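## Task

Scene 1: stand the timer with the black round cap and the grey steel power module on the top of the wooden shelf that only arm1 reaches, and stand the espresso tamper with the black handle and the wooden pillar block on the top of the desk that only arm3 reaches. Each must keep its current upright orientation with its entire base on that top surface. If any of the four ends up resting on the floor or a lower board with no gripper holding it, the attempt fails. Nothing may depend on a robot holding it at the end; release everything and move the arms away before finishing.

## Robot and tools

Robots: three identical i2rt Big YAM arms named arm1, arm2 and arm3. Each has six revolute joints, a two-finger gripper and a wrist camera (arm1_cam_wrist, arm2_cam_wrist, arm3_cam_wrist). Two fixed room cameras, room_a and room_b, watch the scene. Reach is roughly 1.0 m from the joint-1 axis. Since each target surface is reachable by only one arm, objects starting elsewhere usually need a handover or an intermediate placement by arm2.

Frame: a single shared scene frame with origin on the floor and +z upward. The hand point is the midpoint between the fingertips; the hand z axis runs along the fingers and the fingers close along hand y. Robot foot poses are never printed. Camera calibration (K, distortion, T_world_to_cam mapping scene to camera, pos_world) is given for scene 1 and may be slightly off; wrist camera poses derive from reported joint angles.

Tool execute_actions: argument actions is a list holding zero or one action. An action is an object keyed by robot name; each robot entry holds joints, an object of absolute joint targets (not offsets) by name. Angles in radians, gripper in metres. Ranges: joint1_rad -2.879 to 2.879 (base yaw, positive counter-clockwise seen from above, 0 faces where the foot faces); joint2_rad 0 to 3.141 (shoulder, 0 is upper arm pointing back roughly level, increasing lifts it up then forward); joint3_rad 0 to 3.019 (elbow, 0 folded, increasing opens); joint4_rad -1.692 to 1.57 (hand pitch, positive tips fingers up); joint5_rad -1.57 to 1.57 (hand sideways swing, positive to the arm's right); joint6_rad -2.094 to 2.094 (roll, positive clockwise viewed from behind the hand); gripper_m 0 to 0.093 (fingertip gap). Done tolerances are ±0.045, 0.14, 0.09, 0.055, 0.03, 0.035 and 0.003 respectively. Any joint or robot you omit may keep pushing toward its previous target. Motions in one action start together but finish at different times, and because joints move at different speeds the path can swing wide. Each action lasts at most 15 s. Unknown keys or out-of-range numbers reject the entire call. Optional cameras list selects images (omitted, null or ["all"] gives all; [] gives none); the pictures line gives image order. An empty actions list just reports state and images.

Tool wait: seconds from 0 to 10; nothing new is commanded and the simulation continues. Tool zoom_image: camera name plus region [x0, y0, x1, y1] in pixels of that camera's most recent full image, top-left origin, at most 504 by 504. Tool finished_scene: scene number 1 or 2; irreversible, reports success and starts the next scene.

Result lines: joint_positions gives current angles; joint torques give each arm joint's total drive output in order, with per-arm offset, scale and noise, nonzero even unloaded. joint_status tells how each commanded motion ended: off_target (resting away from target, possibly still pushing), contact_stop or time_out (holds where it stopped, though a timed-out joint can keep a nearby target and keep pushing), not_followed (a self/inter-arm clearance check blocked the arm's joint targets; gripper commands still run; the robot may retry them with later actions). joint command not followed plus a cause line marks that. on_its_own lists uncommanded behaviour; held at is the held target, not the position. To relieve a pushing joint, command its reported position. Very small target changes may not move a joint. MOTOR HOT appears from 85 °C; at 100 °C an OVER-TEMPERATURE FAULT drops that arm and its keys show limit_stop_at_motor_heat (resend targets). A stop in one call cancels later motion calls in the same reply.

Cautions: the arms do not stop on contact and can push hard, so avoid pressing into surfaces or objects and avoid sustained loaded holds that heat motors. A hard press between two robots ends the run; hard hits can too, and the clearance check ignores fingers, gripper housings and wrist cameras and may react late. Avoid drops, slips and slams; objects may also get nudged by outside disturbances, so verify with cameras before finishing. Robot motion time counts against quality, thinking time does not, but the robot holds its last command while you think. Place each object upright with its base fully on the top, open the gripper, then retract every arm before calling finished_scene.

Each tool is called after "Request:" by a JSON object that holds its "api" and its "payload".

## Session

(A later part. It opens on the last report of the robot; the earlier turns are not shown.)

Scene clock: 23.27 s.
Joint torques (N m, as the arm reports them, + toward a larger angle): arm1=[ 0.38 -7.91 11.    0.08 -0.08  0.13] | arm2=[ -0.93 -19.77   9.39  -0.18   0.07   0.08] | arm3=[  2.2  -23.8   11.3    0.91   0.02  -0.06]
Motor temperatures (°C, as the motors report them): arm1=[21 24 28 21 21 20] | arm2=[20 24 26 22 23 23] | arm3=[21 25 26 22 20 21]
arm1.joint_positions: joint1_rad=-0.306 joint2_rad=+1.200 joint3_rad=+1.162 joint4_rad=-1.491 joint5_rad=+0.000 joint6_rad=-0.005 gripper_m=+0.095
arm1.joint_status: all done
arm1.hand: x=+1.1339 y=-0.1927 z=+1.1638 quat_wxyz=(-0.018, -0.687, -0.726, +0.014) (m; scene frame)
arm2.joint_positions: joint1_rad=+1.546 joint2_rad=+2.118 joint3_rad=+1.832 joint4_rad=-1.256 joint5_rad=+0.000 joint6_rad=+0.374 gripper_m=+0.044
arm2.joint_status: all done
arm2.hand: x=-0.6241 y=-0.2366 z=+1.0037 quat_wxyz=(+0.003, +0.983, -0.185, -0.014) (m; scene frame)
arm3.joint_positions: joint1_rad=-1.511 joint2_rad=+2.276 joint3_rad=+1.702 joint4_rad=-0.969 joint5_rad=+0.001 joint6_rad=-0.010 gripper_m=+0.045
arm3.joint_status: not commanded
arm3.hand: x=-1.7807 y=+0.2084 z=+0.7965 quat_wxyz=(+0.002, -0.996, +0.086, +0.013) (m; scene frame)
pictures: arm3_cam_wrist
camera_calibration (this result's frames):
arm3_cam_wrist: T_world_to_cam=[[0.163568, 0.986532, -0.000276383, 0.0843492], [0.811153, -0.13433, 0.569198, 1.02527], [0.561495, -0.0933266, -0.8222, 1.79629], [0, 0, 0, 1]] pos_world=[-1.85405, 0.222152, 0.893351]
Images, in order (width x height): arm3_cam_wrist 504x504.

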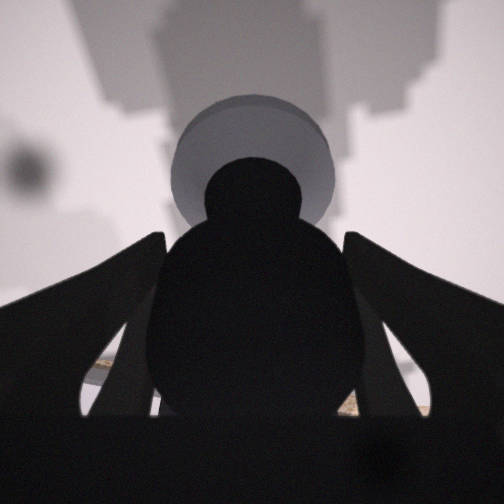

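Request:
{"api": "execute_actions", "payload": {"actions": [{"arm2":{"joints":{"joint1_rad":-1.35,"joint6_rad":-0.27}},"arm3":{"joints":{"joint2_rad":2.3}}}], "cameras": []}}

Request:
{"api": "execute_actions", "payload": {"actions": [{"arm2":{"joints":{"joint2_rad":2.28,"joint4_rad":-1.08}}}], "cameras": ["arm3_cam_wrist","arm2_cam_wrist","room_b"]}}

Scene clock: 26.13 s.
Joint torques (N m, as the arm reports them, + toward a larger angle): arm1=[ 0.23 -7.8  10.98  0.06 -0.07  0.13] | arm2=[ -0.53 -19.33   9.2   -0.15  -0.04  -0.19] | arm3=[  1.62 -21.44  10.85   0.66   0.01  -0.06]
Motor temperatures (°C, as the motors report them): arm1=[21 24 28 21 21 20] | arm2=[20 24 26 22 23 23] | arm3=[21 26 26 22 20 21]
arm1.joint_positions: joint1_rad=-0.306 joint2_rad=+1.200 joint3_rad=+1.162 joint4_rad=-1.491 joint5_rad=+0.000 joint6_rad=-0.005 gripper_m=+0.095
arm1.joint_status: not commanded
arm1.hand: x=+1.1339 y=-0.1927 z=+1.1638 quat_wxyz=(-0.018, -0.687, -0.726, +0.014) (m; scene frame)
arm2.joint_positions: joint1_rad=-1.353 joint2_rad=+2.118 joint3_rad=+1.832 joint4_rad=-1.256 joint5_rad=+0.002 joint6_rad=-0.254 gripper_m=+0.044
arm2.joint_status: all done
arm2.hand: x=+0.6572 y=-0.0799 z=+1.0022 quat_wxyz=(-0.013, +0.246, -0.969, +0.001) (m; scene frame)
arm3.joint_positions: joint1_rad=-1.509 joint2_rad=+2.295 joint3_rad=+1.702 joint4_rad=-0.964 joint5_rad=+0.001 joint6_rad=-0.010 gripper_m=+0.045
arm3.joint_status: all done
arm3.hand: x=-1.7777 y=+0.2070 z=+0.7844 quat_wxyz=(+0.001, -0.996, +0.085, +0.005) (m; scene frame)
pictures: none
No camera images: the call's "cameras" was empty. Leave "cameras" out to get every camera's image.

Scene clock: 27.50 s.
Joint torques (N m, as the arm reports them, + toward a larger angle): arm1=[ 0.35 -7.77 11.02  0.09 -0.08  0.12] | arm2=[ -0.03 -20.66   9.52   0.9   -0.09  -0.18] | arm3=[  1.85 -21.67  11.05   0.71  -0.02  -0.06]
Motor temperatures (°C, as the motors report them): arm1=[21 24 28 21 21 20] | arm2=[20 24 26 22 23 23] | arm3=[21 26 26 22 20 21]
arm1.joint_positions: joint1_rad=-0.306 joint2_rad=+1.200 joint3_rad=+1.162 joint4_rad=-1.491 joint5_rad=+0.000 joint6_rad=-0.005 gripper_m=+0.095
arm1.joint_status: not commanded
arm1.hand: x=+1.1339 y=-0.1927 z=+1.1638 quat_wxyz=(-0.018, -0.687, -0.726, +0.014) (m; scene frame)
arm2.joint_positions: joint1_rad=-1.353 joint2_rad=+2.304 joint3_rad=+1.821 joint4_rad=-1.094 joint5_rad=+0.002 joint6_rad=-0.254 gripper_m=+0.044
arm2.joint_status: all done
arm2.hand: x=+0.6692 y=-0.0769 z=+0.8807 quat_wxyz=(+0.004, +0.246, -0.969, +0.001) (m; scene frame)
arm3.joint_positions: joint1_rad=-1.509 joint2_rad=+2.295 joint3_rad=+1.702 joint4_rad=-0.964 joint5_rad=+0.001 joint6_rad=-0.010 gripper_m=+0.045
arm3.joint_status: not commanded
arm3.hand: x=-1.7777 y=+0.2070 z=+0.7844 quat_wxyz=(+0.001, -0.996, +0.085, +0.005) (m; scene frame)
pictures: arm2_cam_wrist, arm3_cam_wrist, room_b
camera_calibration (this result's frames):
arm2_cam_wrist: T_world_to_cam=[[0.468432, -0.883469, 0.00737488, -0.391919], [-0.719617, -0.376685, 0.583318, -0.0515185], [-0.512565, -0.278552, -0.81221, 1.15787], [0, 0, 0, 1]] pos_world=[0.739999, -0.0431273, 0.973378]
arm3_cam_wrist: T_world_to_cam=[[0.162458, 0.986715, -0.000168736, 0.0832147], [0.802627, -0.132049, 0.581681, 1.00412], [0.573931, -0.0946341, -0.813417, 1.80003], [0, 0, 0, 1]] pos_world=[-1.85255, 0.220828, 0.880105]
Images, in order (width x height): arm2_cam_wrist 504x504, arm3_cam_wrist 504x504, room_b 504x504.

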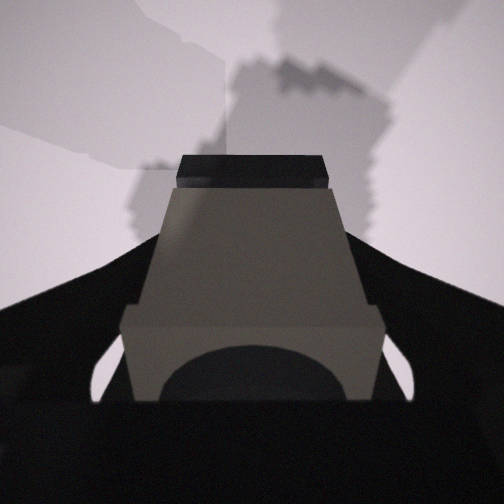

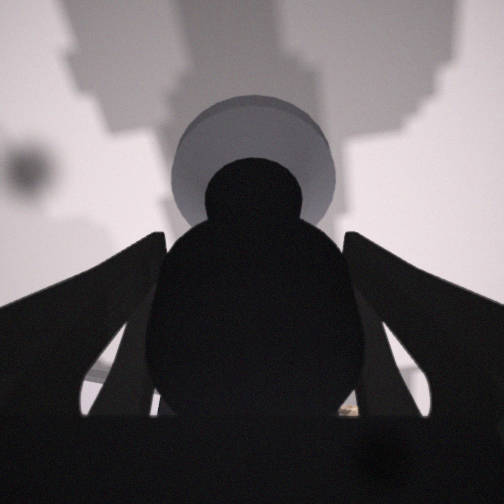

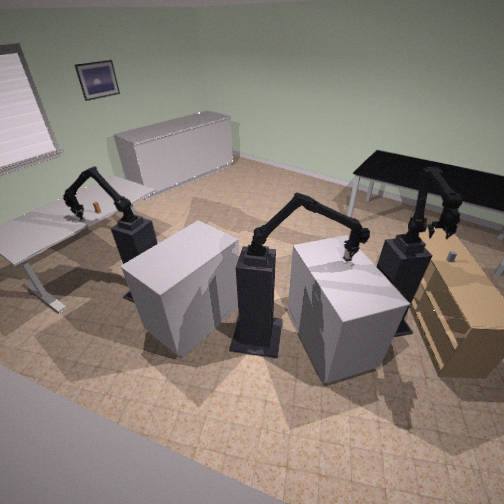

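Arm3 appears in contact (joints shifted, torque down).

Request:
{"api": "execute_actions", "payload": {"actions": [{"arm2":{"joints":{"joint2_rad":2.36,"joint4_rad":-1.0}},"arm3":{"joints":{"gripper_m":0.093}}}], "cameras": ["arm3_cam_wrist","arm2_cam_wrist"]}}

Request:
{"api": "execute_actions", "payload": {"actions": [{"arm2":{"joints":{"joint2_rad":2.4,"joint4_rad":-0.97}},"arm3":{"joints":{"joint2_rad":1.8,"joint4_rad":-1.4}}}], "cameras": ["room_b","arm2_cam_wrist"]}}

Scene clock: 28.67 s.
Joint torques (N m, as the arm reports them, + toward a larger angle): arm1=[ 0.33 -7.86 10.99  0.08 -0.07  0.13] | arm2=[ -0.35 -21.53   9.08   0.99  -0.12  -0.16] | arm3=[  2.1  -21.4   11.06   0.83  -0.02  -0.11]
Motor temperatures (°C, as the motors report them): arm1=[21 24 28 21 21 20] | arm2=[20 24 26 22 23 23] | arm3=[21 26 26 22 20 21]
arm1.joint_positions: joint1_rad=-0.306 joint2_rad=+1.200 joint3_rad=+1.162 joint4_rad=-1.491 joint5_rad=+0.000 joint6_rad=-0.005 gripper_m=+0.095
arm1.joint_status: not commanded
arm1.hand: x=+1.1339 y=-0.1927 z=+1.1638 quat_wxyz=(-0.018, -0.687, -0.726, +0.014) (m; scene frame)
arm2.joint_positions: joint1_rad=-1.353 joint2_rad=+2.379 joint3_rad=+1.821 joint4_rad=-1.014 joint5_rad=+0.002 joint6_rad=-0.254 gripper_m=+0.044
arm2.joint_status: all done
arm2.hand: x=+0.6728 y=-0.0760 z=+0.8323 quat_wxyz=(+0.001, +0.246, -0.969, +0.001) (m; scene frame)
arm3.joint_positions: joint1_rad=-1.509 joint2_rad=+2.297 joint3_rad=+1.702 joint4_rad=-0.964 joint5_rad=+0.001 joint6_rad=-0.010 gripper_m=+0.093
arm3.joint_status: all done
arm3.hand: x=-1.7775 y=+0.2069 z=+0.7837 quat_wxyz=(+0.001, -0.996, +0.085, +0.004) (m; scene frame)
pictures: arm2_cam_wrist, arm3_cam_wrist
camera_calibration (this result's frames):
arm2_cam_wrist: T_world_to_cam=[[0.468395, -0.883477, 0.00857218, -0.39346], [-0.722414, -0.377382, 0.579397, -0.0152285], [-0.508649, -0.277579, -0.815, 1.12044], [0, 0, 0, 1]] pos_world=[0.743205, -0.0423483, 0.925356]
arm3_cam_wrist: T_world_to_cam=[[0.162459, 0.986715, -0.000188187, 0.0832353], [0.801971, -0.13193, 0.582612, 1.00241], [0.574847, -0.0948012, -0.812751, 1.80044], [0, 0, 0, 1]] pos_world=[-1.8524, 0.220803, 0.879308]
Images, in order (width x height): arm2_cam_wrist 504x504, arm3_cam_wrist 504x504.

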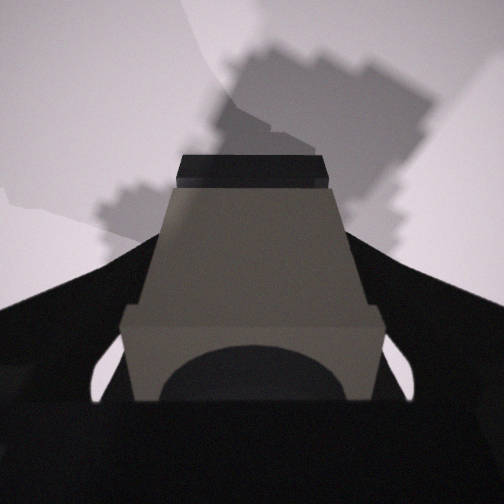

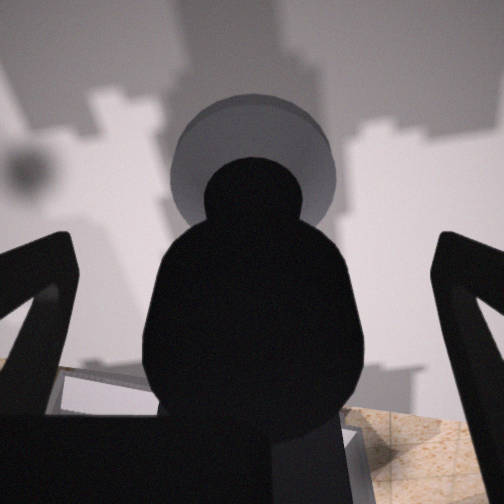

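Scene clock: 30.30 s.
Joint torques (N m, as the arm reports them, + toward a larger angle): arm1=[ 0.3  -7.96 10.99  0.08 -0.07  0.12] | arm2=[ -0.49 -18.59   9.26   1.18  -0.12  -0.15] | arm3=[  2.05 -20.    11.5    0.47  -0.01  -0.08]
Motor temperatures (°C, as the motors report them): arm1=[21 24 28 21 21 20] | arm2=[20 24 26 22 23 23] | arm3=[21 26 26 22 20 21]
arm1.joint_positions: joint1_rad=-0.306 joint2_rad=+1.200 joint3_rad=+1.162 joint4_rad=-1.491 joint5_rad=+0.000 joint6_rad=-0.005 gripper_m=+0.095
arm1.joint_status: not commanded
arm1.hand: x=+1.1339 y=-0.1927 z=+1.1638 quat_wxyz=(-0.018, -0.687, -0.726, +0.014) (m; scene frame)
arm2.joint_positions: joint1_rad=-1.353 joint2_rad=+2.385 joint3_rad=+1.821 joint4_rad=-0.985 joint5_rad=+0.002 joint6_rad=-0.254 gripper_m=+0.044
arm2.joint_status: all done
arm2.hand: x=+0.6782 y=-0.0747 z=+0.8282 quat_wxyz=(-0.010, +0.246, -0.969, +0.001) (m; scene frame)
arm3.joint_positions: joint1_rad=-1.509 joint2_rad=+1.814 joint3_rad=+1.715 joint4_rad=-1.394 joint5_rad=+0.001 joint6_rad=-0.010 gripper_m=+0.093
arm3.joint_status: all done
arm3.hand: x=-1.7144 y=+0.1952 z=+1.0737 quat_wxyz=(+0.004, -0.996, +0.085, +0.037) (m; scene frame)
pictures: arm2_cam_wrist, room_b
camera_calibration (this result's frames):
arm2_cam_wrist: T_world_to_cam=[[0.468493, -0.883356, 0.0140104, -0.399334], [-0.734726, -0.380761, 0.561426, 0.0145712], [-0.490604, -0.273318, -0.827409, 1.11856], [0, 0, 0, 1]] pos_world=[0.746559, -0.0414855, 0.922917]
Images, in order (width x height): arm2_cam_wrist 504x504, room_b 504x504.

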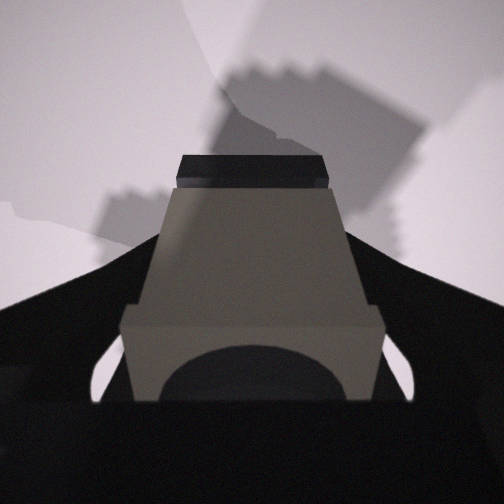

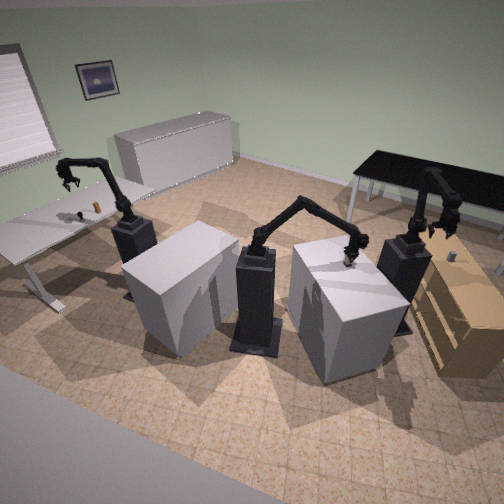

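Request:
{"api": "execute_actions", "payload": {"actions": [{"arm2":{"joints":{"joint2_rad":2.44,"joint4_rad":-0.96}}}], "cameras": ["arm2_cam_wrist"]}}

Scene clock: 30.90 s.
Joint torques (N m, as the arm reports them, + toward a larger angle): arm1=[ 0.3  -7.92 10.98  0.08 -0.08  0.13] | arm2=[  0.09 -15.64   9.12   1.37  -0.11  -0.2 ] | arm3=[  1.91 -19.66  11.56   0.31   0.01  -0.11]
Motor temperatures (°C, as the motors report them): arm1=[21 24 28 21 21 20] | arm2=[20 24 26 22 23 23] | arm3=[21 26 26 22 20 21]
arm1.joint_positions: joint1_rad=-0.306 joint2_rad=+1.200 joint3_rad=+1.162 joint4_rad=-1.491 joint5_rad=+0.000 joint6_rad=-0.005 gripper_m=+0.095
arm1.joint_status: not commanded
arm1.hand: x=+1.1339 y=-0.1927 z=+1.1638 quat_wxyz=(-0.018, -0.687, -0.726, +0.014) (m; scene frame)
arm2.joint_positions: joint1_rad=-1.353 joint2_rad=+2.387 joint3_rad=+1.821 joint4_rad=-0.985 joint5_rad=+0.002 joint6_rad=-0.254 gripper_m=+0.044
arm2.joint_status: all done
arm2.hand: x=+0.6781 y=-0.0747 z=+0.8274 quat_wxyz=(-0.010, +0.246, -0.969, +0.001) (m; scene frame)
arm3.joint_positions: joint1_rad=-1.509 joint2_rad=+1.814 joint3_rad=+1.715 joint4_rad=-1.394 joint5_rad=+0.001 joint6_rad=-0.010 gripper_m=+0.093
arm3.joint_status: not commanded
arm3.hand: x=-1.7144 y=+0.1952 z=+1.0737 quat_wxyz=(+0.004, -0.996, +0.085, +0.037) (m; scene frame)
pictures: arm2_cam_wrist
camera_calibration (this result's frames):
arm2_cam_wrist: T_world_to_cam=[[0.468503, -0.883354, 0.0138261, -0.399135], [-0.73431, -0.380658, 0.562039, 0.0140591], [-0.491217, -0.27347, -0.826995, 1.1179], [0, 0, 0, 1]] pos_world=[0.746453, -0.0415122, 0.922118]
Images, in order (width x height): arm2_cam_wrist 504x504.

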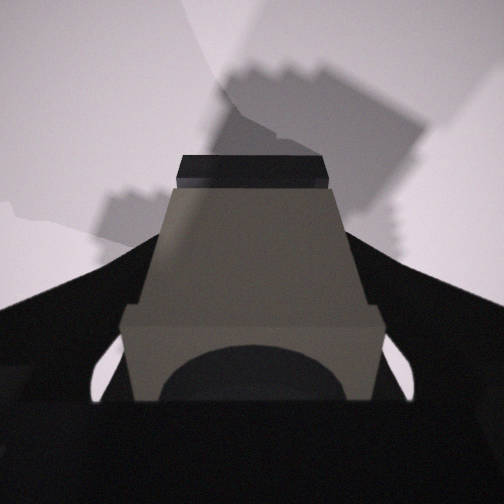

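Request:
{"api": "execute_actions", "payload": {"actions": [{"arm2":{"joints":{"joint2_rad":2.39,"gripper_m":0.093}}}], "cameras": []}}

Request:
{"api": "execute_actions", "payload": {"actions": [{"arm2":{"joints":{"joint2_rad":2.0,"joint4_rad":-1.35}}}], "cameras": []}}

Request:
{"api": "execute_actions", "payload": {"actions": [{"arm2":{"joints":{"joint1_rad":0.3,"joint2_rad":1.2,"joint3_rad":1.2}},"arm1":{"joints":{"joint2_rad":1.75,"joint3_rad":1.38,"joint4_rad":-1.16}}}], "cameras": []}}

Request:
{"api": "execute_actions", "payload": {"actions": [{"arm1":{"joints":{"joint1_rad":-1.46}}}], "cameras": ["arm1_cam_wrist"]}}

Scene clock: 31.80 s.
Joint torques (N m, as the arm reports them, + toward a larger angle): arm1=[ 0.26 -7.87 10.99  0.09 -0.07  0.12] | arm2=[ -0.99 -18.84   8.88   1.16  -0.09  -0.19] | arm3=[  2.2  -19.94  11.55   0.37  -0.07  -0.06]
Motor temperatures (°C, as the motors report them): arm1=[21 24 28 21 21 20] | arm2=[20 24 26 22 23 23] | arm3=[21 26 26 22 20 21]
arm1.joint_positions: joint1_rad=-0.306 joint2_rad=+1.200 joint3_rad=+1.162 joint4_rad=-1.491 joint5_rad=+0.000 joint6_rad=-0.005 gripper_m=+0.095
arm1.joint_status: not commanded
arm1.hand: x=+1.1339 y=-0.1927 z=+1.1638 quat_wxyz=(-0.018, -0.687, -0.726, +0.014) (m; scene frame)
arm2.joint_positions: joint1_rad=-1.353 joint2_rad=+2.388 joint3_rad=+1.821 joint4_rad=-0.976 joint5_rad=+0.002 joint6_rad=-0.254 gripper_m=+0.093
arm2.joint_status: all done
arm2.hand: x=+0.6800 y=-0.0742 z=+0.8267 quat_wxyz=(-0.014, +0.246, -0.969, +0.001) (m; scene frame)
arm3.joint_positions: joint1_rad=-1.509 joint2_rad=+1.814 joint3_rad=+1.715 joint4_rad=-1.394 joint5_rad=+0.001 joint6_rad=-0.010 gripper_m=+0.093
arm3.joint_status: not commanded
arm3.hand: x=-1.7144 y=+0.1952 z=+1.0737 quat_wxyz=(+0.004, -0.996, +0.085, +0.037) (m; scene frame)
pictures: none
No camera images: the call's "cameras" was empty. Leave "cameras" out to get every camera's image.

Scene clock: 33.43 s.
Joint torques (N m, as the arm reports them, + toward a larger angle): arm1=[ 0.29 -7.88 10.99  0.08 -0.07  0.12] | arm2=[ -0.02 -19.52   9.19  -0.32  -0.02  -0.16] | arm3=[  1.73 -19.16  11.55   0.34  -0.04  -0.08]
Motor temperatures (°C, as the motors report them): arm1=[21 24 28 21 21 20] | arm2=[20 24 26 22 23 23] | arm3=[21 26 27 22 20 21]
arm1.joint_positions: joint1_rad=-0.306 joint2_rad=+1.200 joint3_rad=+1.162 joint4_rad=-1.491 joint5_rad=+0.000 joint6_rad=-0.005 gripper_m=+0.095
arm1.joint_status: not commanded
arm1.hand: x=+1.1339 y=-0.1927 z=+1.1638 quat_wxyz=(-0.018, -0.687, -0.726, +0.014) (m; scene frame)
arm2.joint_positions: joint1_rad=-1.353 joint2_rad=+2.015 joint3_rad=+1.835 joint4_rad=-1.337 joint5_rad=+0.002 joint6_rad=-0.254 gripper_m=+0.093
arm2.joint_status: all done
arm2.hand: x=+0.6425 y=-0.0834 z=+1.0670 quat_wxyz=(-0.027, +0.246, -0.969, +0.001) (m; scene frame)
arm3.joint_positions: joint1_rad=-1.509 joint2_rad=+1.814 joint3_rad=+1.715 joint4_rad=-1.394 joint5_rad=+0.001 joint6_rad=-0.010 gripper_m=+0.093
arm3.joint_status: not commanded
arm3.hand: x=-1.7144 y=+0.1952 z=+1.0737 quat_wxyz=(+0.004, -0.996, +0.085, +0.037) (m; scene frame)
pictures: none
No camera images: the call's "cameras" was empty. Leave "cameras" out to get every camera's image.

Scene clock: 35.23 s.
Joint torques (N m, as the arm reports them, + toward a larger angle): arm1=[  0.34 -18.67   8.8    0.79  -0.07   0.13] | arm2=[-0.71 -6.23  9.18  0.1  -0.03 -0.2 ] | arm3=[  2.   -19.22  11.68   0.45  -0.05  -0.07]
Motor temperatures (°C, as the motors report them): arm1=[21 24 28 21 21 20] | arm2=[20 24 26 22 23 23] | arm3=[21 26 27 22 20 21]
arm1.joint_positions: joint1_rad=-0.306 joint2_rad=+1.771 joint3_rad=+1.360 joint4_rad=-1.169 joint5_rad=+0.000 joint6_rad=-0.005 gripper_m=+0.095
arm1.joint_status: all done
arm1.hand: x=+1.1433 y=-0.3648 z=+1.0062 quat_wxyz=(+0.000, -0.687, -0.726, -0.004) (m; scene frame)
arm2.joint_positions: joint1_rad=+0.300 joint2_rad=+1.196 joint3_rad=+1.195 joint4_rad=-1.337 joint5_rad=+0.000 joint6_rad=-0.255 gripper_m=+0.093
arm2.joint_status: all done
arm2.hand: x=-0.0966 y=+0.1290 z=+1.2059 quat_wxyz=(-0.078, +0.874, -0.472, -0.085) (m; scene frame)
arm3.joint_positions: joint1_rad=-1.509 joint2_rad=+1.814 joint3_rad=+1.715 joint4_rad=-1.394 joint5_rad=+0.001 joint6_rad=-0.010 gripper_m=+0.093
arm3.joint_status: not commanded
arm3.hand: x=-1.7144 y=+0.1952 z=+1.0737 quat_wxyz=(+0.004, -0.996, +0.085, +0.037) (m; scene frame)
pictures: none
No camera images: the call's "cameras" was empty. Leave "cameras" out to get every camera's image.

Scene clock: 36.90 s.
Joint torques (N m, as the arm reports them, + toward a larger angle): arm1=[  0.21 -18.53   8.82   0.47  -0.08   0.12] | arm2=[-0.41 -6.34  9.24  0.33 -0.1  -0.14] | arm3=[  1.95 -19.52  11.63   0.45  -0.06  -0.05]
Motor temperatures (°C, as the motors report them): arm1=[21 24 28 21 21 20] | arm2=[20 24 26 22 23 23] | arm3=[21 26 27 22 20 21]
arm1.joint_positions: joint1_rad=-1.462 joint2_rad=+1.771 joint3_rad=+1.360 joint4_rad=-1.162 joint5_rad=+0.000 joint6_rad=-0.005 gripper_m=+0.095
arm1.joint_status: all done
arm1.hand: x=+0.6592 y=-0.0831 z=+1.0025 quat_wxyz=(-0.002, -0.973, -0.232, -0.004) (m; scene frame)
arm2.joint_positions: joint1_rad=+0.300 joint2_rad=+1.196 joint3_rad=+1.195 joint4_rad=-1.337 joint5_rad=+0.000 joint6_rad=-0.255 gripper_m=+0.093
arm2.joint_status: not commanded
arm2.hand: x=-0.0966 y=+0.1290 z=+1.2059 quat_wxyz=(-0.078, +0.874, -0.472, -0.085) (m; scene frame)
arm3.joint_positions: joint1_rad=-1.509 joint2_rad=+1.814 joint3_rad=+1.715 joint4_rad=-1.394 joint5_rad=+0.001 joint6_rad=-0.010 gripper_m=+0.093
arm3.joint_status: not commanded
arm3.hand: x=-1.7144 y=+0.1952 z=+1.0737 quat_wxyz=(+0.004, -0.996, +0.085, +0.037) (m; scene frame)
pictures: arm1_cam_wrist
camera_calibration (this result's frames):
arm1_cam_wrist: T_world_to_cam=[[-0.444828, 0.895604, 0.0046545, 0.36657], [0.718419, 0.353711, 0.598968, -1.03784], [0.534792, 0.269782, -0.800759, 0.599913], [0, 0, 0, 1]] pos_world=[0.587836, -0.123052, 1.10031]
Images, in order (width x height): arm1_cam_wrist 504x504.

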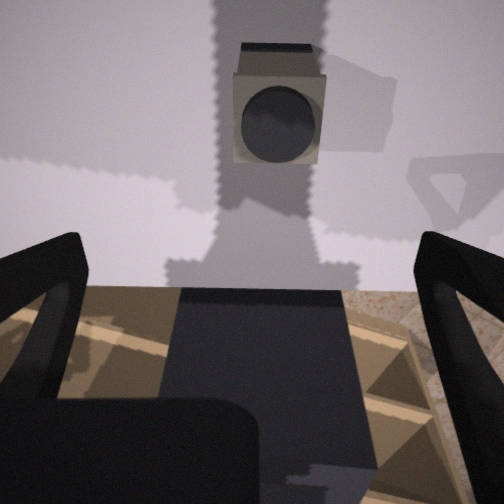

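Request:
{"api": "execute_actions", "payload": {"actions": [{"arm1":{"joints":{"joint1_rad":-1.49,"joint2_rad":1.945,"joint3_rad":1.16,"joint4_rad":-0.74}}}], "cameras": ["arm1_cam_wrist"]}}

Scene clock: 38.17 s.
Joint torques (N m, as the arm reports them, + toward a larger angle): arm1=[ -0.85 -18.81   7.12   0.87  -0.07   0.12] | arm2=[-1.31 -7.11  9.03  0.08 -0.03 -0.15] | arm3=[  2.45 -19.42  11.64   0.24  -0.04  -0.06]
Motor temperatures (°C, as the motors report them): arm1=[21 25 28 21 21 20] | arm2=[20 24 26 22 23 23] | arm3=[21 26 27 22 20 21]
arm1.joint_positions: joint1_rad=-1.479 joint2_rad=+1.966 joint3_rad=+1.140 joint4_rad=-0.750 joint5_rad=+0.000 joint6_rad=-0.005 gripper_m=+0.095
arm1.joint_status: all done
arm1.hand: x=+0.6793 y=-0.0644 z=+0.8399 quat_wxyz=(-0.001, -0.975, -0.224, -0.005) (m; scene frame)
arm2.joint_positions: joint1_rad=+0.300 joint2_rad=+1.196 joint3_rad=+1.195 joint4_rad=-1.337 joint5_rad=+0.000 joint6_rad=-0.255 gripper_m=+0.093
arm2.joint_status: not commanded
arm2.hand: x=-0.0966 y=+0.1290 z=+1.2059 quat_wxyz=(-0.078, +0.874, -0.472, -0.085) (m; scene frame)
arm3.joint_positions: joint1_rad=-1.509 joint2_rad=+1.814 joint3_rad=+1.715 joint4_rad=-1.394 joint5_rad=+0.001 joint6_rad=-0.010 gripper_m=+0.093
arm3.joint_status: not commanded
arm3.hand: x=-1.7144 y=+0.1952 z=+1.0737 quat_wxyz=(+0.004, -0.996, +0.085, +0.037) (m; scene frame)
pictures: arm1_cam_wrist
camera_calibration (this result's frames):
arm1_cam_wrist: T_world_to_cam=[[-0.429077, 0.903256, 0.00473336, 0.349303], [0.722615, 0.340113, 0.60179, -0.96759], [0.54196, 0.261634, -0.798641, 0.446768], [0, 0, 0, 1]] pos_world=[0.606943, -0.10331, 0.937439]
Images, in order (width x height): arm1_cam_wrist 504x504.

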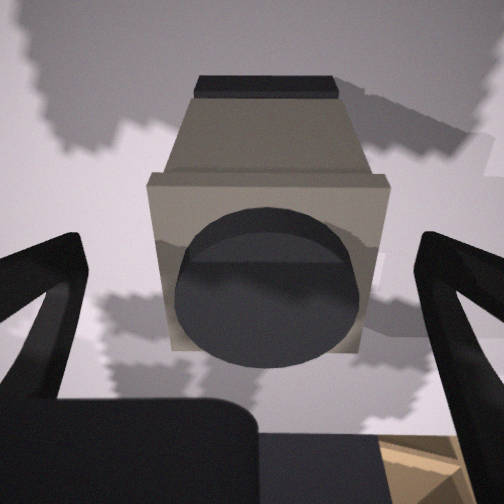

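Request:
{"api": "execute_actions", "payload": {"actions": [{"arm1":{"joints":{"joint2_rad":2.01,"joint3_rad":1.2,"joint4_rad":-0.71}}}], "cameras": ["arm1_cam_wrist"]}}

Request:
{"api": "execute_actions", "payload": {"actions": [{"arm1":{"joints":{"gripper_m":0.02}}}], "cameras": []}}

Request:
{"api": "execute_actions", "payload": {"actions": [{"arm1":{"joints":{"joint2_rad":1.85,"joint4_rad":-0.87}}}], "cameras": []}}

Request:
{"api": "execute_actions", "payload": {"actions": [{"arm1":{"joints":{"joint1_rad":0.5}}}], "cameras": ["arm1_cam_wrist","room_b","room_a"]}}

Scene clock: 39.10 s.
Joint torques (N m, as the arm reports them, + toward a larger angle): arm1=[ -1.06 -16.2    8.07   0.86  -0.07   0.12] | arm2=[-1.03 -6.58  8.92  0.34 -0.05 -0.15] | arm3=[  1.61 -19.51  11.66   0.43  -0.01  -0.08]
Motor temperatures (°C, as the motors report them): arm1=[21 25 28 21 21 20] | arm2=[20 24 26 22 23 23] | arm3=[21 26 27 22 20 21]
arm1.joint_positions: joint1_rad=-1.479 joint2_rad=+1.995 joint3_rad=+1.167 joint4_rad=-0.719 joint5_rad=+0.000 joint6_rad=-0.005 gripper_m=+0.095
arm1.joint_status: all done
arm1.hand: x=+0.6646 y=-0.0715 z=+0.8335 quat_wxyz=(-0.005, -0.975, -0.224, +0.010) (m; scene frame)
arm2.joint_positions: joint1_rad=+0.300 joint2_rad=+1.196 joint3_rad=+1.195 joint4_rad=-1.337 joint5_rad=+0.000 joint6_rad=-0.255 gripper_m=+0.093
arm2.joint_status: not commanded
arm2.hand: x=-0.0966 y=+0.1290 z=+1.2059 quat_wxyz=(-0.078, +0.874, -0.472, -0.085) (m; scene frame)
arm3.joint_positions: joint1_rad=-1.509 joint2_rad=+1.814 joint3_rad=+1.715 joint4_rad=-1.394 joint5_rad=+0.001 joint6_rad=-0.010 gripper_m=+0.093
arm3.joint_status: not commanded
arm3.hand: x=-1.7144 y=+0.1952 z=+1.0737 quat_wxyz=(+0.004, -0.996, +0.085, +0.037) (m; scene frame)
pictures: arm1_cam_wrist
camera_calibration (this result's frames):
arm1_cam_wrist: T_world_to_cam=[[-0.428799, 0.903388, 0.00463361, 0.349326], [0.738898, 0.347762, 0.577141, -0.940439], [0.519771, 0.250901, -0.816631, 0.480457], [0, 0, 0, 1]] pos_world=[0.594951, -0.109076, 0.933504]
Images, in order (width x height): arm1_cam_wrist 504x504.

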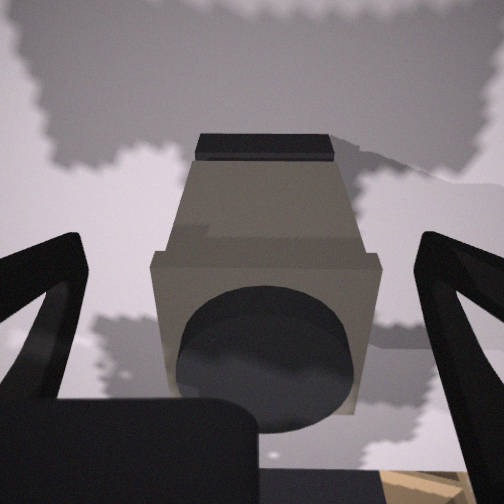

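Scene clock: 39.77 s.
Joint torques (N m, as the arm reports them, + toward a larger angle): arm1=[ -0.88 -16.09   8.05   0.84  -0.05   0.12] | arm2=[-0.85 -6.75  8.95  0.32  0.02 -0.13] | arm3=[  1.8  -19.92  11.58   0.3   -0.02  -0.05]
Motor temperatures (°C, as the motors report them): arm1=[21 25 28 21 21 20] | arm2=[20 24 26 22 23 23] | arm3=[21 26 27 22 20 21]
arm1.joint_positions: joint1_rad=-1.479 joint2_rad=+1.995 joint3_rad=+1.167 joint4_rad=-0.719 joint5_rad=+0.000 joint6_rad=-0.005 gripper_m=+0.046
arm1.joint_status: gripper_m off_target (ended at +0.046, target +0.020)
arm1.hand: x=+0.6646 y=-0.0716 z=+0.8335 quat_wxyz=(-0.005, -0.975, -0.224, +0.010) (m; scene frame)
arm2.joint_positions: joint1_rad=+0.300 joint2_rad=+1.196 joint3_rad=+1.195 joint4_rad=-1.337 joint5_rad=+0.000 joint6_rad=-0.255 gripper_m=+0.093
arm2.joint_status: not commanded
arm2.hand: x=-0.0966 y=+0.1290 z=+1.2059 quat_wxyz=(-0.078, +0.874, -0.472, -0.085) (m; scene frame)
arm3.joint_positions: joint1_rad=-1.509 joint2_rad=+1.814 joint3_rad=+1.715 joint4_rad=-1.394 joint5_rad=+0.001 joint6_rad=-0.010 gripper_m=+0.093
arm3.joint_status: not commanded
arm3.hand: x=-1.7144 y=+0.1952 z=+1.0737 quat_wxyz=(+0.004, -0.996, +0.085, +0.037) (m; scene frame)
pictures: none
No camera images: the call's "cameras" was empty. Leave "cameras" out to get every camera's image.

Scene clock: 40.93 s.
Joint torques (N m, as the arm reports them, + toward a larger angle): arm1=[ -0.94 -16.22   8.78   0.09  -0.05   0.11] | arm2=[-0.91 -6.88  8.93  0.19 -0.04 -0.15] | arm3=[  2.17 -19.11  11.51   0.4   -0.01  -0.08]
Motor temperatures (°C, as the motors report them): arm1=[21 25 28 21 21 20] | arm2=[20 24 26 22 23 23] | arm3=[21 26 27 22 20 21]
arm1.joint_positions: joint1_rad=-1.479 joint2_rad=+1.852 joint3_rad=+1.167 joint4_rad=-0.863 joint5_rad=+0.000 joint6_rad=-0.005 gripper_m=+0.046
arm1.joint_status: all done
arm1.hand: x=+0.6735 y=-0.0669 z=+0.9011 quat_wxyz=(-0.005, -0.975, -0.224, +0.009) (m; scene frame)
arm2.joint_positions: joint1_rad=+0.300 joint2_rad=+1.196 joint3_rad=+1.195 joint4_rad=-1.337 joint5_rad=+0.000 joint6_rad=-0.255 gripper_m=+0.093
arm2.joint_status: not commanded
arm2.hand: x=-0.0966 y=+0.1290 z=+1.2059 quat_wxyz=(-0.078, +0.874, -0.472, -0.085) (m; scene frame)
arm3.joint_positions: joint1_rad=-1.509 joint2_rad=+1.814 joint3_rad=+1.715 joint4_rad=-1.394 joint5_rad=+0.001 joint6_rad=-0.010 gripper_m=+0.093
arm3.joint_status: not commanded
arm3.hand: x=-1.7144 y=+0.1952 z=+1.0737 quat_wxyz=(+0.004, -0.996, +0.085, +0.037) (m; scene frame)
pictures: none
No camera images: the call's "cameras" was empty. Leave "cameras" out to get every camera's image.

Scene clock: 42.97 s.
Joint torques (N m, as the arm reports them, + toward a larger angle): arm1=[ -0.87 -16.71   8.2    0.1   -0.01   0.11] | arm2=[-1.03 -7.54  9.04  0.27 -0.06 -0.17] | arm3=[  1.92 -19.2   11.5    0.42   0.    -0.1 ]
Motor temperatures (°C, as the motors report them): arm1=[21 25 28 21 21 20] | arm2=[20 24 26 22 23 23] | arm3=[21 26 27 22 20 21]
arm1.joint_positions: joint1_rad=+0.505 joint2_rad=+1.852 joint3_rad=+1.177 joint4_rad=-0.863 joint5_rad=-0.001 joint6_rad=-0.005 gripper_m=+0.046
arm1.joint_status: all done
arm1.hand: x=+1.4965 y=-0.1793 z=+0.9090 quat_wxyz=(-0.019, -0.346, -0.938, +0.006) (m; scene frame)
arm2.joint_positions: joint1_rad=+0.300 joint2_rad=+1.196 joint3_rad=+1.195 joint4_rad=-1.337 joint5_rad=+0.000 joint6_rad=-0.255 gripper_m=+0.093
arm2.joint_status: not commanded
arm2.hand: x=-0.0966 y=+0.1290 z=+1.2059 quat_wxyz=(-0.078, +0.874, -0.472, -0.085) (m; scene frame)
arm3.joint_positions: joint1_rad=-1.509 joint2_rad=+1.814 joint3_rad=+1.715 joint4_rad=-1.394 joint5_rad=+0.001 joint6_rad=-0.010 gripper_m=+0.093
arm3.joint_status: not commanded
arm3.hand: x=-1.7144 y=+0.1952 z=+1.0737 quat_wxyz=(+0.004, -0.996, +0.085, +0.037) (m; scene frame)
pictures: arm1_cam_wrist, room_a, room_b
camera_calibration (this result's frames):
arm1_cam_wrist: T_world_to_cam=[[-0.65493, -0.755653, 0.00742608, 0.841515], [-0.622325, 0.544896, 0.56196, 0.524965], [-0.428694, 0.363423, -0.827131, 1.58588], [0, 0, 0, 1]] pos_world=[1.55769, -0.226502, 1.01047]
Images, in order (width x height): arm1_cam_wrist 504x504, room_a 504x504, room_b 504x504.

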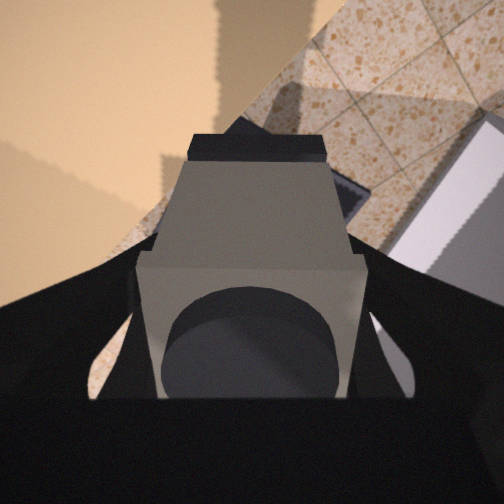

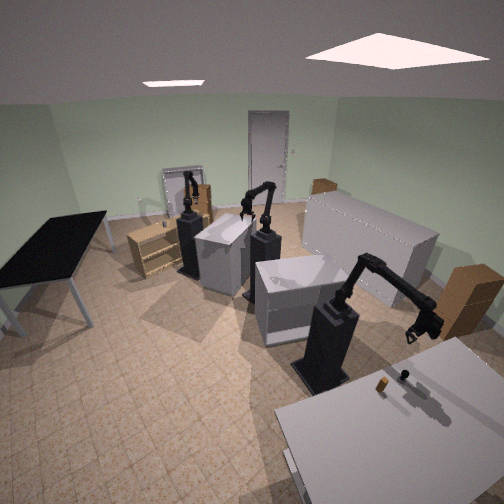

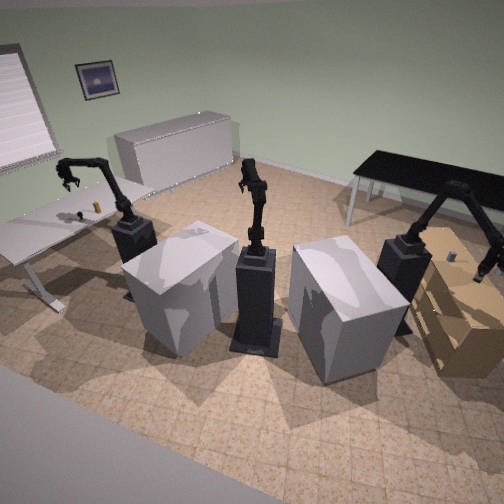

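Request:
{"api": "execute_actions", "payload": {"actions": [{"arm1":{"joints":{"joint1_rad":0.75,"joint2_rad":2.25,"joint4_rad":-0.45}}}], "cameras": ["arm1_cam_wrist","room_b"]}}

Request:
{"api": "zoom_image", "payload": {"camera": "room_b", "region": [384, 200, 504, 340]}}

Scene clock: 44.40 s.
Joint torques (N m, as the arm reports them, + toward a larger angle): arm1=[ -0.81 -21.13   5.37   0.97   0.04   0.12] | arm2=[-0.36 -6.29  8.93  0.08 -0.02 -0.15] | arm3=[  2.59 -19.38  11.56   0.44  -0.01  -0.05]
Motor temperatures (°C, as the motors report them): arm1=[21 25 27 21 21 20] | arm2=[20 24 26 22 23 23] | arm3=[21 26 27 22 20 21]
arm1.joint_positions: joint1_rad=+0.758 joint2_rad=+2.276 joint3_rad=+1.181 joint4_rad=-0.460 joint5_rad=-0.002 joint6_rad=-0.005 gripper_m=+0.046
arm1.joint_status: all done
arm1.hand: x=+1.5665 y=-0.0744 z=+0.7073 quat_wxyz=(-0.011, -0.224, -0.974, +0.002) (m; scene frame)
arm2.joint_positions: joint1_rad=+0.300 joint2_rad=+1.196 joint3_rad=+1.195 joint4_rad=-1.337 joint5_rad=+0.000 joint6_rad=-0.255 gripper_m=+0.093
arm2.joint_status: not commanded
arm2.hand: x=-0.0966 y=+0.1290 z=+1.2059 quat_wxyz=(-0.078, +0.874, -0.472, -0.085) (m; scene frame)
arm3.joint_positions: joint1_rad=-1.509 joint2_rad=+1.814 joint3_rad=+1.715 joint4_rad=-1.394 joint5_rad=+0.001 joint6_rad=-0.010 gripper_m=+0.093
arm3.joint_status: not commanded
arm3.hand: x=-1.7144 y=+0.1952 z=+1.0737 quat_wxyz=(+0.004, -0.996, +0.085, +0.037) (m; scene frame)
pictures: arm1_cam_wrist, room_b
camera_calibration (this result's frames):
arm1_cam_wrist: T_world_to_cam=[[-0.444505, -0.895741, 0.00802394, 0.62762], [-0.729814, 0.367329, 0.576577, 0.769589], [-0.519411, 0.250435, -0.817003, 1.53747], [0, 0, 0, 1]] pos_world=[1.63921, -0.105544, 0.807352]
Images, in order (width x height): arm1_cam_wrist 504x504, room_b 504x504.

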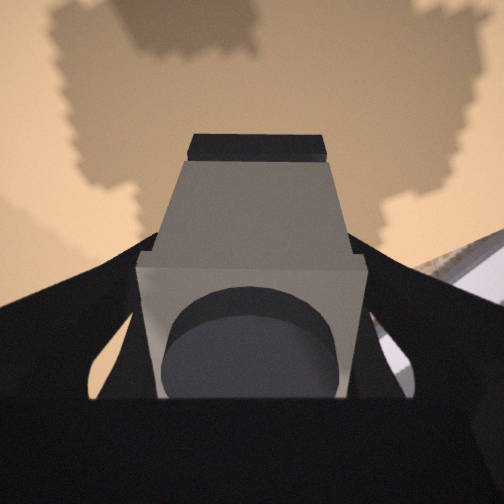

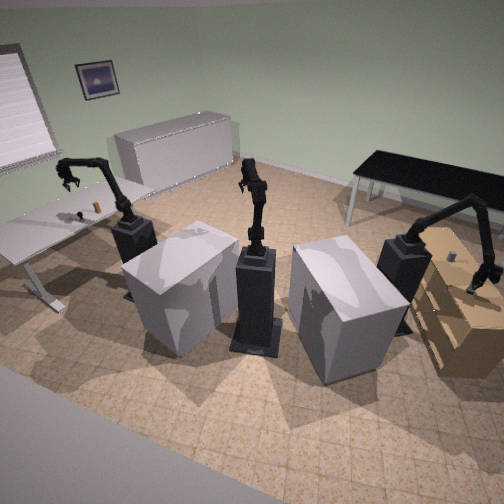

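Region (384, 200, 504, 340) of room_b's 504x504 image, scaled by 3.600, with more detail than that image has; it fills the left 432 columns of this view, and the rest is white.

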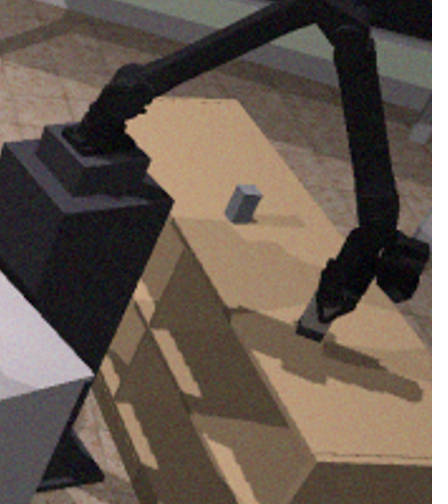

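Request:
{"api": "execute_actions", "payload": {"actions": [{"arm1":{"joints":{"joint2_rad":2.36,"joint4_rad":-0.36}}}], "cameras": ["arm1_cam_wrist"]}}

Request:
{"api": "execute_actions", "payload": {"actions": [{"arm1":{"joints":{"joint2_rad":2.43,"joint4_rad":-0.31}}}], "cameras": ["arm1_cam_wrist"]}}

Scene clock: 45.63 s.
Joint torques (N m, as the arm reports them, + toward a larger angle): arm1=[ -0.92 -19.55   4.55   0.88   0.03   0.12] | arm2=[-1.19 -6.37  8.88  0.32 -0.09 -0.1 ] | arm3=[  2.44 -19.01  11.57   0.41  -0.04  -0.07]
Motor temperatures (°C, as the motors report them): arm1=[21 25 27 21 21 20] | arm2=[20 23 26 22 23 23] | arm3=[21 26 27 22 20 21]
arm1.joint_positions: joint1_rad=+0.758 joint2_rad=+2.366 joint3_rad=+1.183 joint4_rad=-0.369 joint5_rad=-0.002 joint6_rad=-0.005 gripper_m=+0.046
arm1.joint_status: all done
arm1.hand: x=+1.5589 y=-0.0706 z=+0.6655 quat_wxyz=(-0.012, -0.224, -0.974, +0.002) (m; scene frame)
arm2.joint_positions: joint1_rad=+0.300 joint2_rad=+1.196 joint3_rad=+1.195 joint4_rad=-1.337 joint5_rad=+0.000 joint6_rad=-0.255 gripper_m=+0.093
arm2.joint_status: not commanded
arm2.hand: x=-0.0966 y=+0.1290 z=+1.2059 quat_wxyz=(-0.078, +0.874, -0.472, -0.085) (m; scene frame)
arm3.joint_positions: joint1_rad=-1.509 joint2_rad=+1.814 joint3_rad=+1.715 joint4_rad=-1.394 joint5_rad=+0.001 joint6_rad=-0.010 gripper_m=+0.093
arm3.joint_status: not commanded
arm3.hand: x=-1.7144 y=+0.1952 z=+1.0737 quat_wxyz=(+0.004, -0.996, +0.085, +0.037) (m; scene frame)
pictures: arm1_cam_wrist
camera_calibration (this result's frames):
arm1_cam_wrist: T_world_to_cam=[[-0.444528, -0.895729, 0.00801229, 0.627961], [-0.731586, 0.3682, 0.573769, 0.791375], [-0.516892, 0.249195, -0.818978, 1.4957], [0, 0, 0, 1]] pos_world=[1.63122, -0.101623, 0.76585]
Images, in order (width x height): arm1_cam_wrist 504x504.

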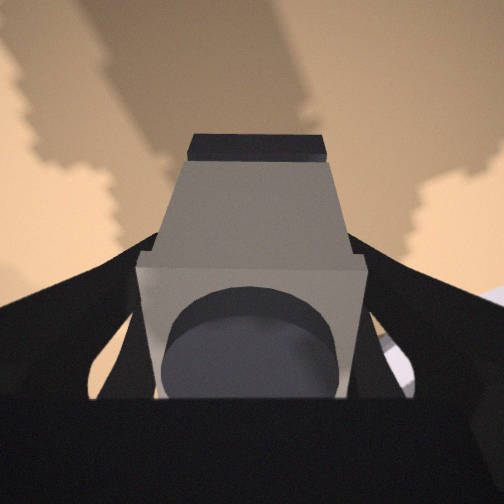

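Scene clock: 46.23 s.
Joint torques (N m, as the arm reports them, + toward a larger angle): arm1=[ -0.8  -13.31   4.57   1.93   0.04   0.11] | arm2=[-0.84 -6.28  9.06  0.49  0.03 -0.18] | arm3=[  1.45 -19.88  11.58   0.26  -0.06  -0.1 ]
Motor temperatures (°C, as the motors report them): arm1=[21 25 27 21 21 20] | arm2=[20 23 26 22 23 23] | arm3=[21 26 27 22 20 21]
arm1.joint_positions: joint1_rad=+0.758 joint2_rad=+2.372 joint3_rad=+1.183 joint4_rad=-0.341 joint5_rad=-0.002 joint6_rad=-0.005 gripper_m=+0.046
arm1.joint_status: all done
arm1.hand: x=+1.5632 y=-0.0728 z=+0.6631 quat_wxyz=(-0.024, -0.224, -0.974, +0.005) (m; scene frame)
arm2.joint_positions: joint1_rad=+0.300 joint2_rad=+1.196 joint3_rad=+1.195 joint4_rad=-1.337 joint5_rad=+0.000 joint6_rad=-0.255 gripper_m=+0.093
arm2.joint_status: not commanded
arm2.hand: x=-0.0966 y=+0.1290 z=+1.2059 quat_wxyz=(-0.078, +0.874, -0.472, -0.085) (m; scene frame)
arm3.joint_positions: joint1_rad=-1.509 joint2_rad=+1.814 joint3_rad=+1.715 joint4_rad=-1.394 joint5_rad=+0.001 joint6_rad=-0.010 gripper_m=+0.093
arm3.joint_status: not commanded
arm3.hand: x=-1.7144 y=+0.1952 z=+1.0737 quat_wxyz=(+0.004, -0.996, +0.085, +0.037) (m; scene frame)
pictures: arm1_cam_wrist
camera_calibration (this result's frames):
arm1_cam_wrist: T_world_to_cam=[[-0.444687, -0.895651, 0.00793231, 0.628302], [-0.743178, 0.373899, 0.554875, 0.827816], [-0.49994, 0.24085, -0.831896, 1.47794], [0, 0, 0, 1]] pos_world=[1.63349, -0.102742, 0.765174]
Images, in order (width x height): arm1_cam_wrist 504x504.

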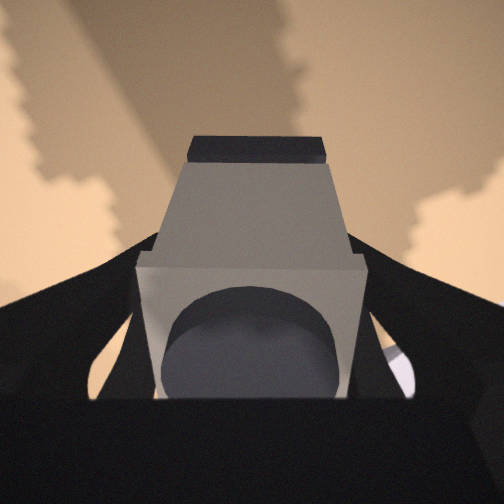

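Request:
{"api": "execute_actions", "payload": {"actions": [{"arm1":{"joints":{"joint2_rad":2.37,"joint4_rad":-0.34,"gripper_m":0.093}}}], "cameras": []}}

Request:
{"api": "execute_actions", "payload": {"actions": [{"arm1":{"joints":{"joint2_rad":1.9,"joint4_rad":-0.8}}}], "cameras": ["arm1_cam_wrist","room_b"]}}

Request:
{"api": "finished_scene", "payload": {"scene": 1}}

Scene clock: 47.20 s.
Joint torques (N m, as the arm reports them, + toward a larger angle): arm1=[ -0.88 -19.14   4.52   0.57   0.04   0.12] | arm2=[-1.47 -7.45  8.91  0.33  0.   -0.18] | arm3=[  1.84 -19.91  11.45   0.12  -0.01  -0.05]
Motor temperatures (°C, as the motors report them): arm1=[21 25 27 21 21 20] | arm2=[20 23 26 22 23 23] | arm3=[21 26 27 22 20 21]
arm1.joint_positions: joint1_rad=+0.758 joint2_rad=+2.372 joint3_rad=+1.184 joint4_rad=-0.341 joint5_rad=-0.002 joint6_rad=-0.004 gripper_m=+0.093
arm1.joint_status: all done
arm1.hand: x=+1.5637 y=-0.0731 z=+0.6633 quat_wxyz=(-0.024, -0.224, -0.974, +0.005) (m; scene frame)
arm2.joint_positions: joint1_rad=+0.300 joint2_rad=+1.196 joint3_rad=+1.195 joint4_rad=-1.337 joint5_rad=+0.000 joint6_rad=-0.255 gripper_m=+0.093
arm2.joint_status: not commanded
arm2.hand: x=-0.0966 y=+0.1290 z=+1.2059 quat_wxyz=(-0.078, +0.874, -0.472, -0.085) (m; scene frame)
arm3.joint_positions: joint1_rad=-1.509 joint2_rad=+1.814 joint3_rad=+1.715 joint4_rad=-1.394 joint5_rad=+0.001 joint6_rad=-0.010 gripper_m=+0.093
arm3.joint_status: not commanded
arm3.hand: x=-1.7144 y=+0.1952 z=+1.0737 quat_wxyz=(+0.004, -0.996, +0.085, +0.037) (m; scene frame)
pictures: none
No camera images: the call's "cameras" was empty. Leave "cameras" out to get every camera's image.

Scene clock: 48.50 s.
Joint torques (N m, as the arm reports them, + toward a larger angle): arm1=[ -0.86 -15.39   7.58   0.17   0.04   0.12] | arm2=[-1.03 -7.09  9.    0.42 -0.04 -0.21] | arm3=[  2.1  -19.31  11.54   0.47   0.01  -0.05]
Motor temperatures (°C, as the motors report them): arm1=[21 25 27 21 21 20] | arm2=[20 23 26 22 23 23] | arm3=[21 26 27 22 20 21]
arm1.joint_positions: joint1_rad=+0.758 joint2_rad=+1.885 joint3_rad=+1.184 joint4_rad=-0.792 joint5_rad=-0.002 joint6_rad=-0.004 gripper_m=+0.093
arm1.joint_status: all done
arm1.hand: x=+1.5807 y=-0.0814 z=+0.8963 quat_wxyz=(-0.041, -0.224, -0.974, +0.009) (m; scene frame)
arm2.joint_positions: joint1_rad=+0.300 joint2_rad=+1.196 joint3_rad=+1.195 joint4_rad=-1.337 joint5_rad=+0.000 joint6_rad=-0.255 gripper_m=+0.093
arm2.joint_status: not commanded
arm2.hand: x=-0.0966 y=+0.1290 z=+1.2059 quat_wxyz=(-0.078, +0.874, -0.472, -0.085) (m; scene frame)
arm3.joint_positions: joint1_rad=-1.509 joint2_rad=+1.814 joint3_rad=+1.715 joint4_rad=-1.394 joint5_rad=+0.001 joint6_rad=-0.010 gripper_m=+0.093
arm3.joint_status: not commanded
arm3.hand: x=-1.7144 y=+0.1952 z=+1.0737 quat_wxyz=(+0.004, -0.996, +0.085, +0.037) (m; scene frame)
pictures: arm1_cam_wrist, room_b
camera_calibration (this result's frames):
arm1_cam_wrist: T_world_to_cam=[[-0.445304, -0.895342, 0.00814389, 0.627332], [-0.760672, 0.383091, 0.524042, 0.770691], [-0.472317, 0.227163, -0.851654, 1.65566], [0, 0, 0, 1]] pos_world=[1.64759, -0.109672, 1.00106]
Images, in order (width x height): arm1_cam_wrist 504x504, room_b 504x504.

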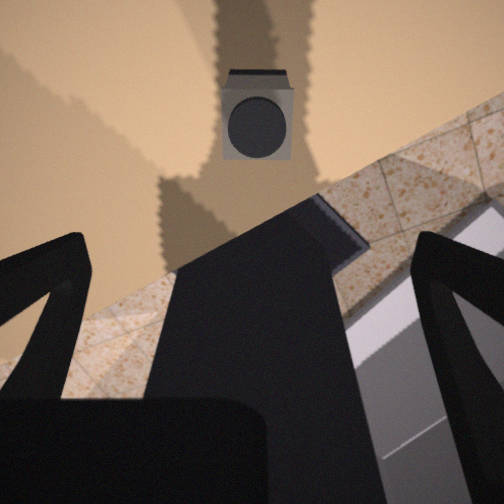

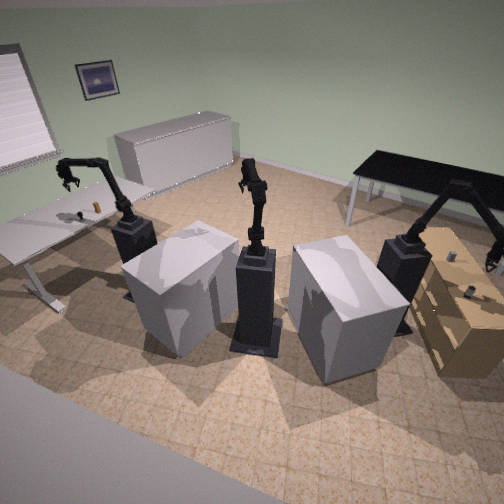

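The scene is finished: the task was done.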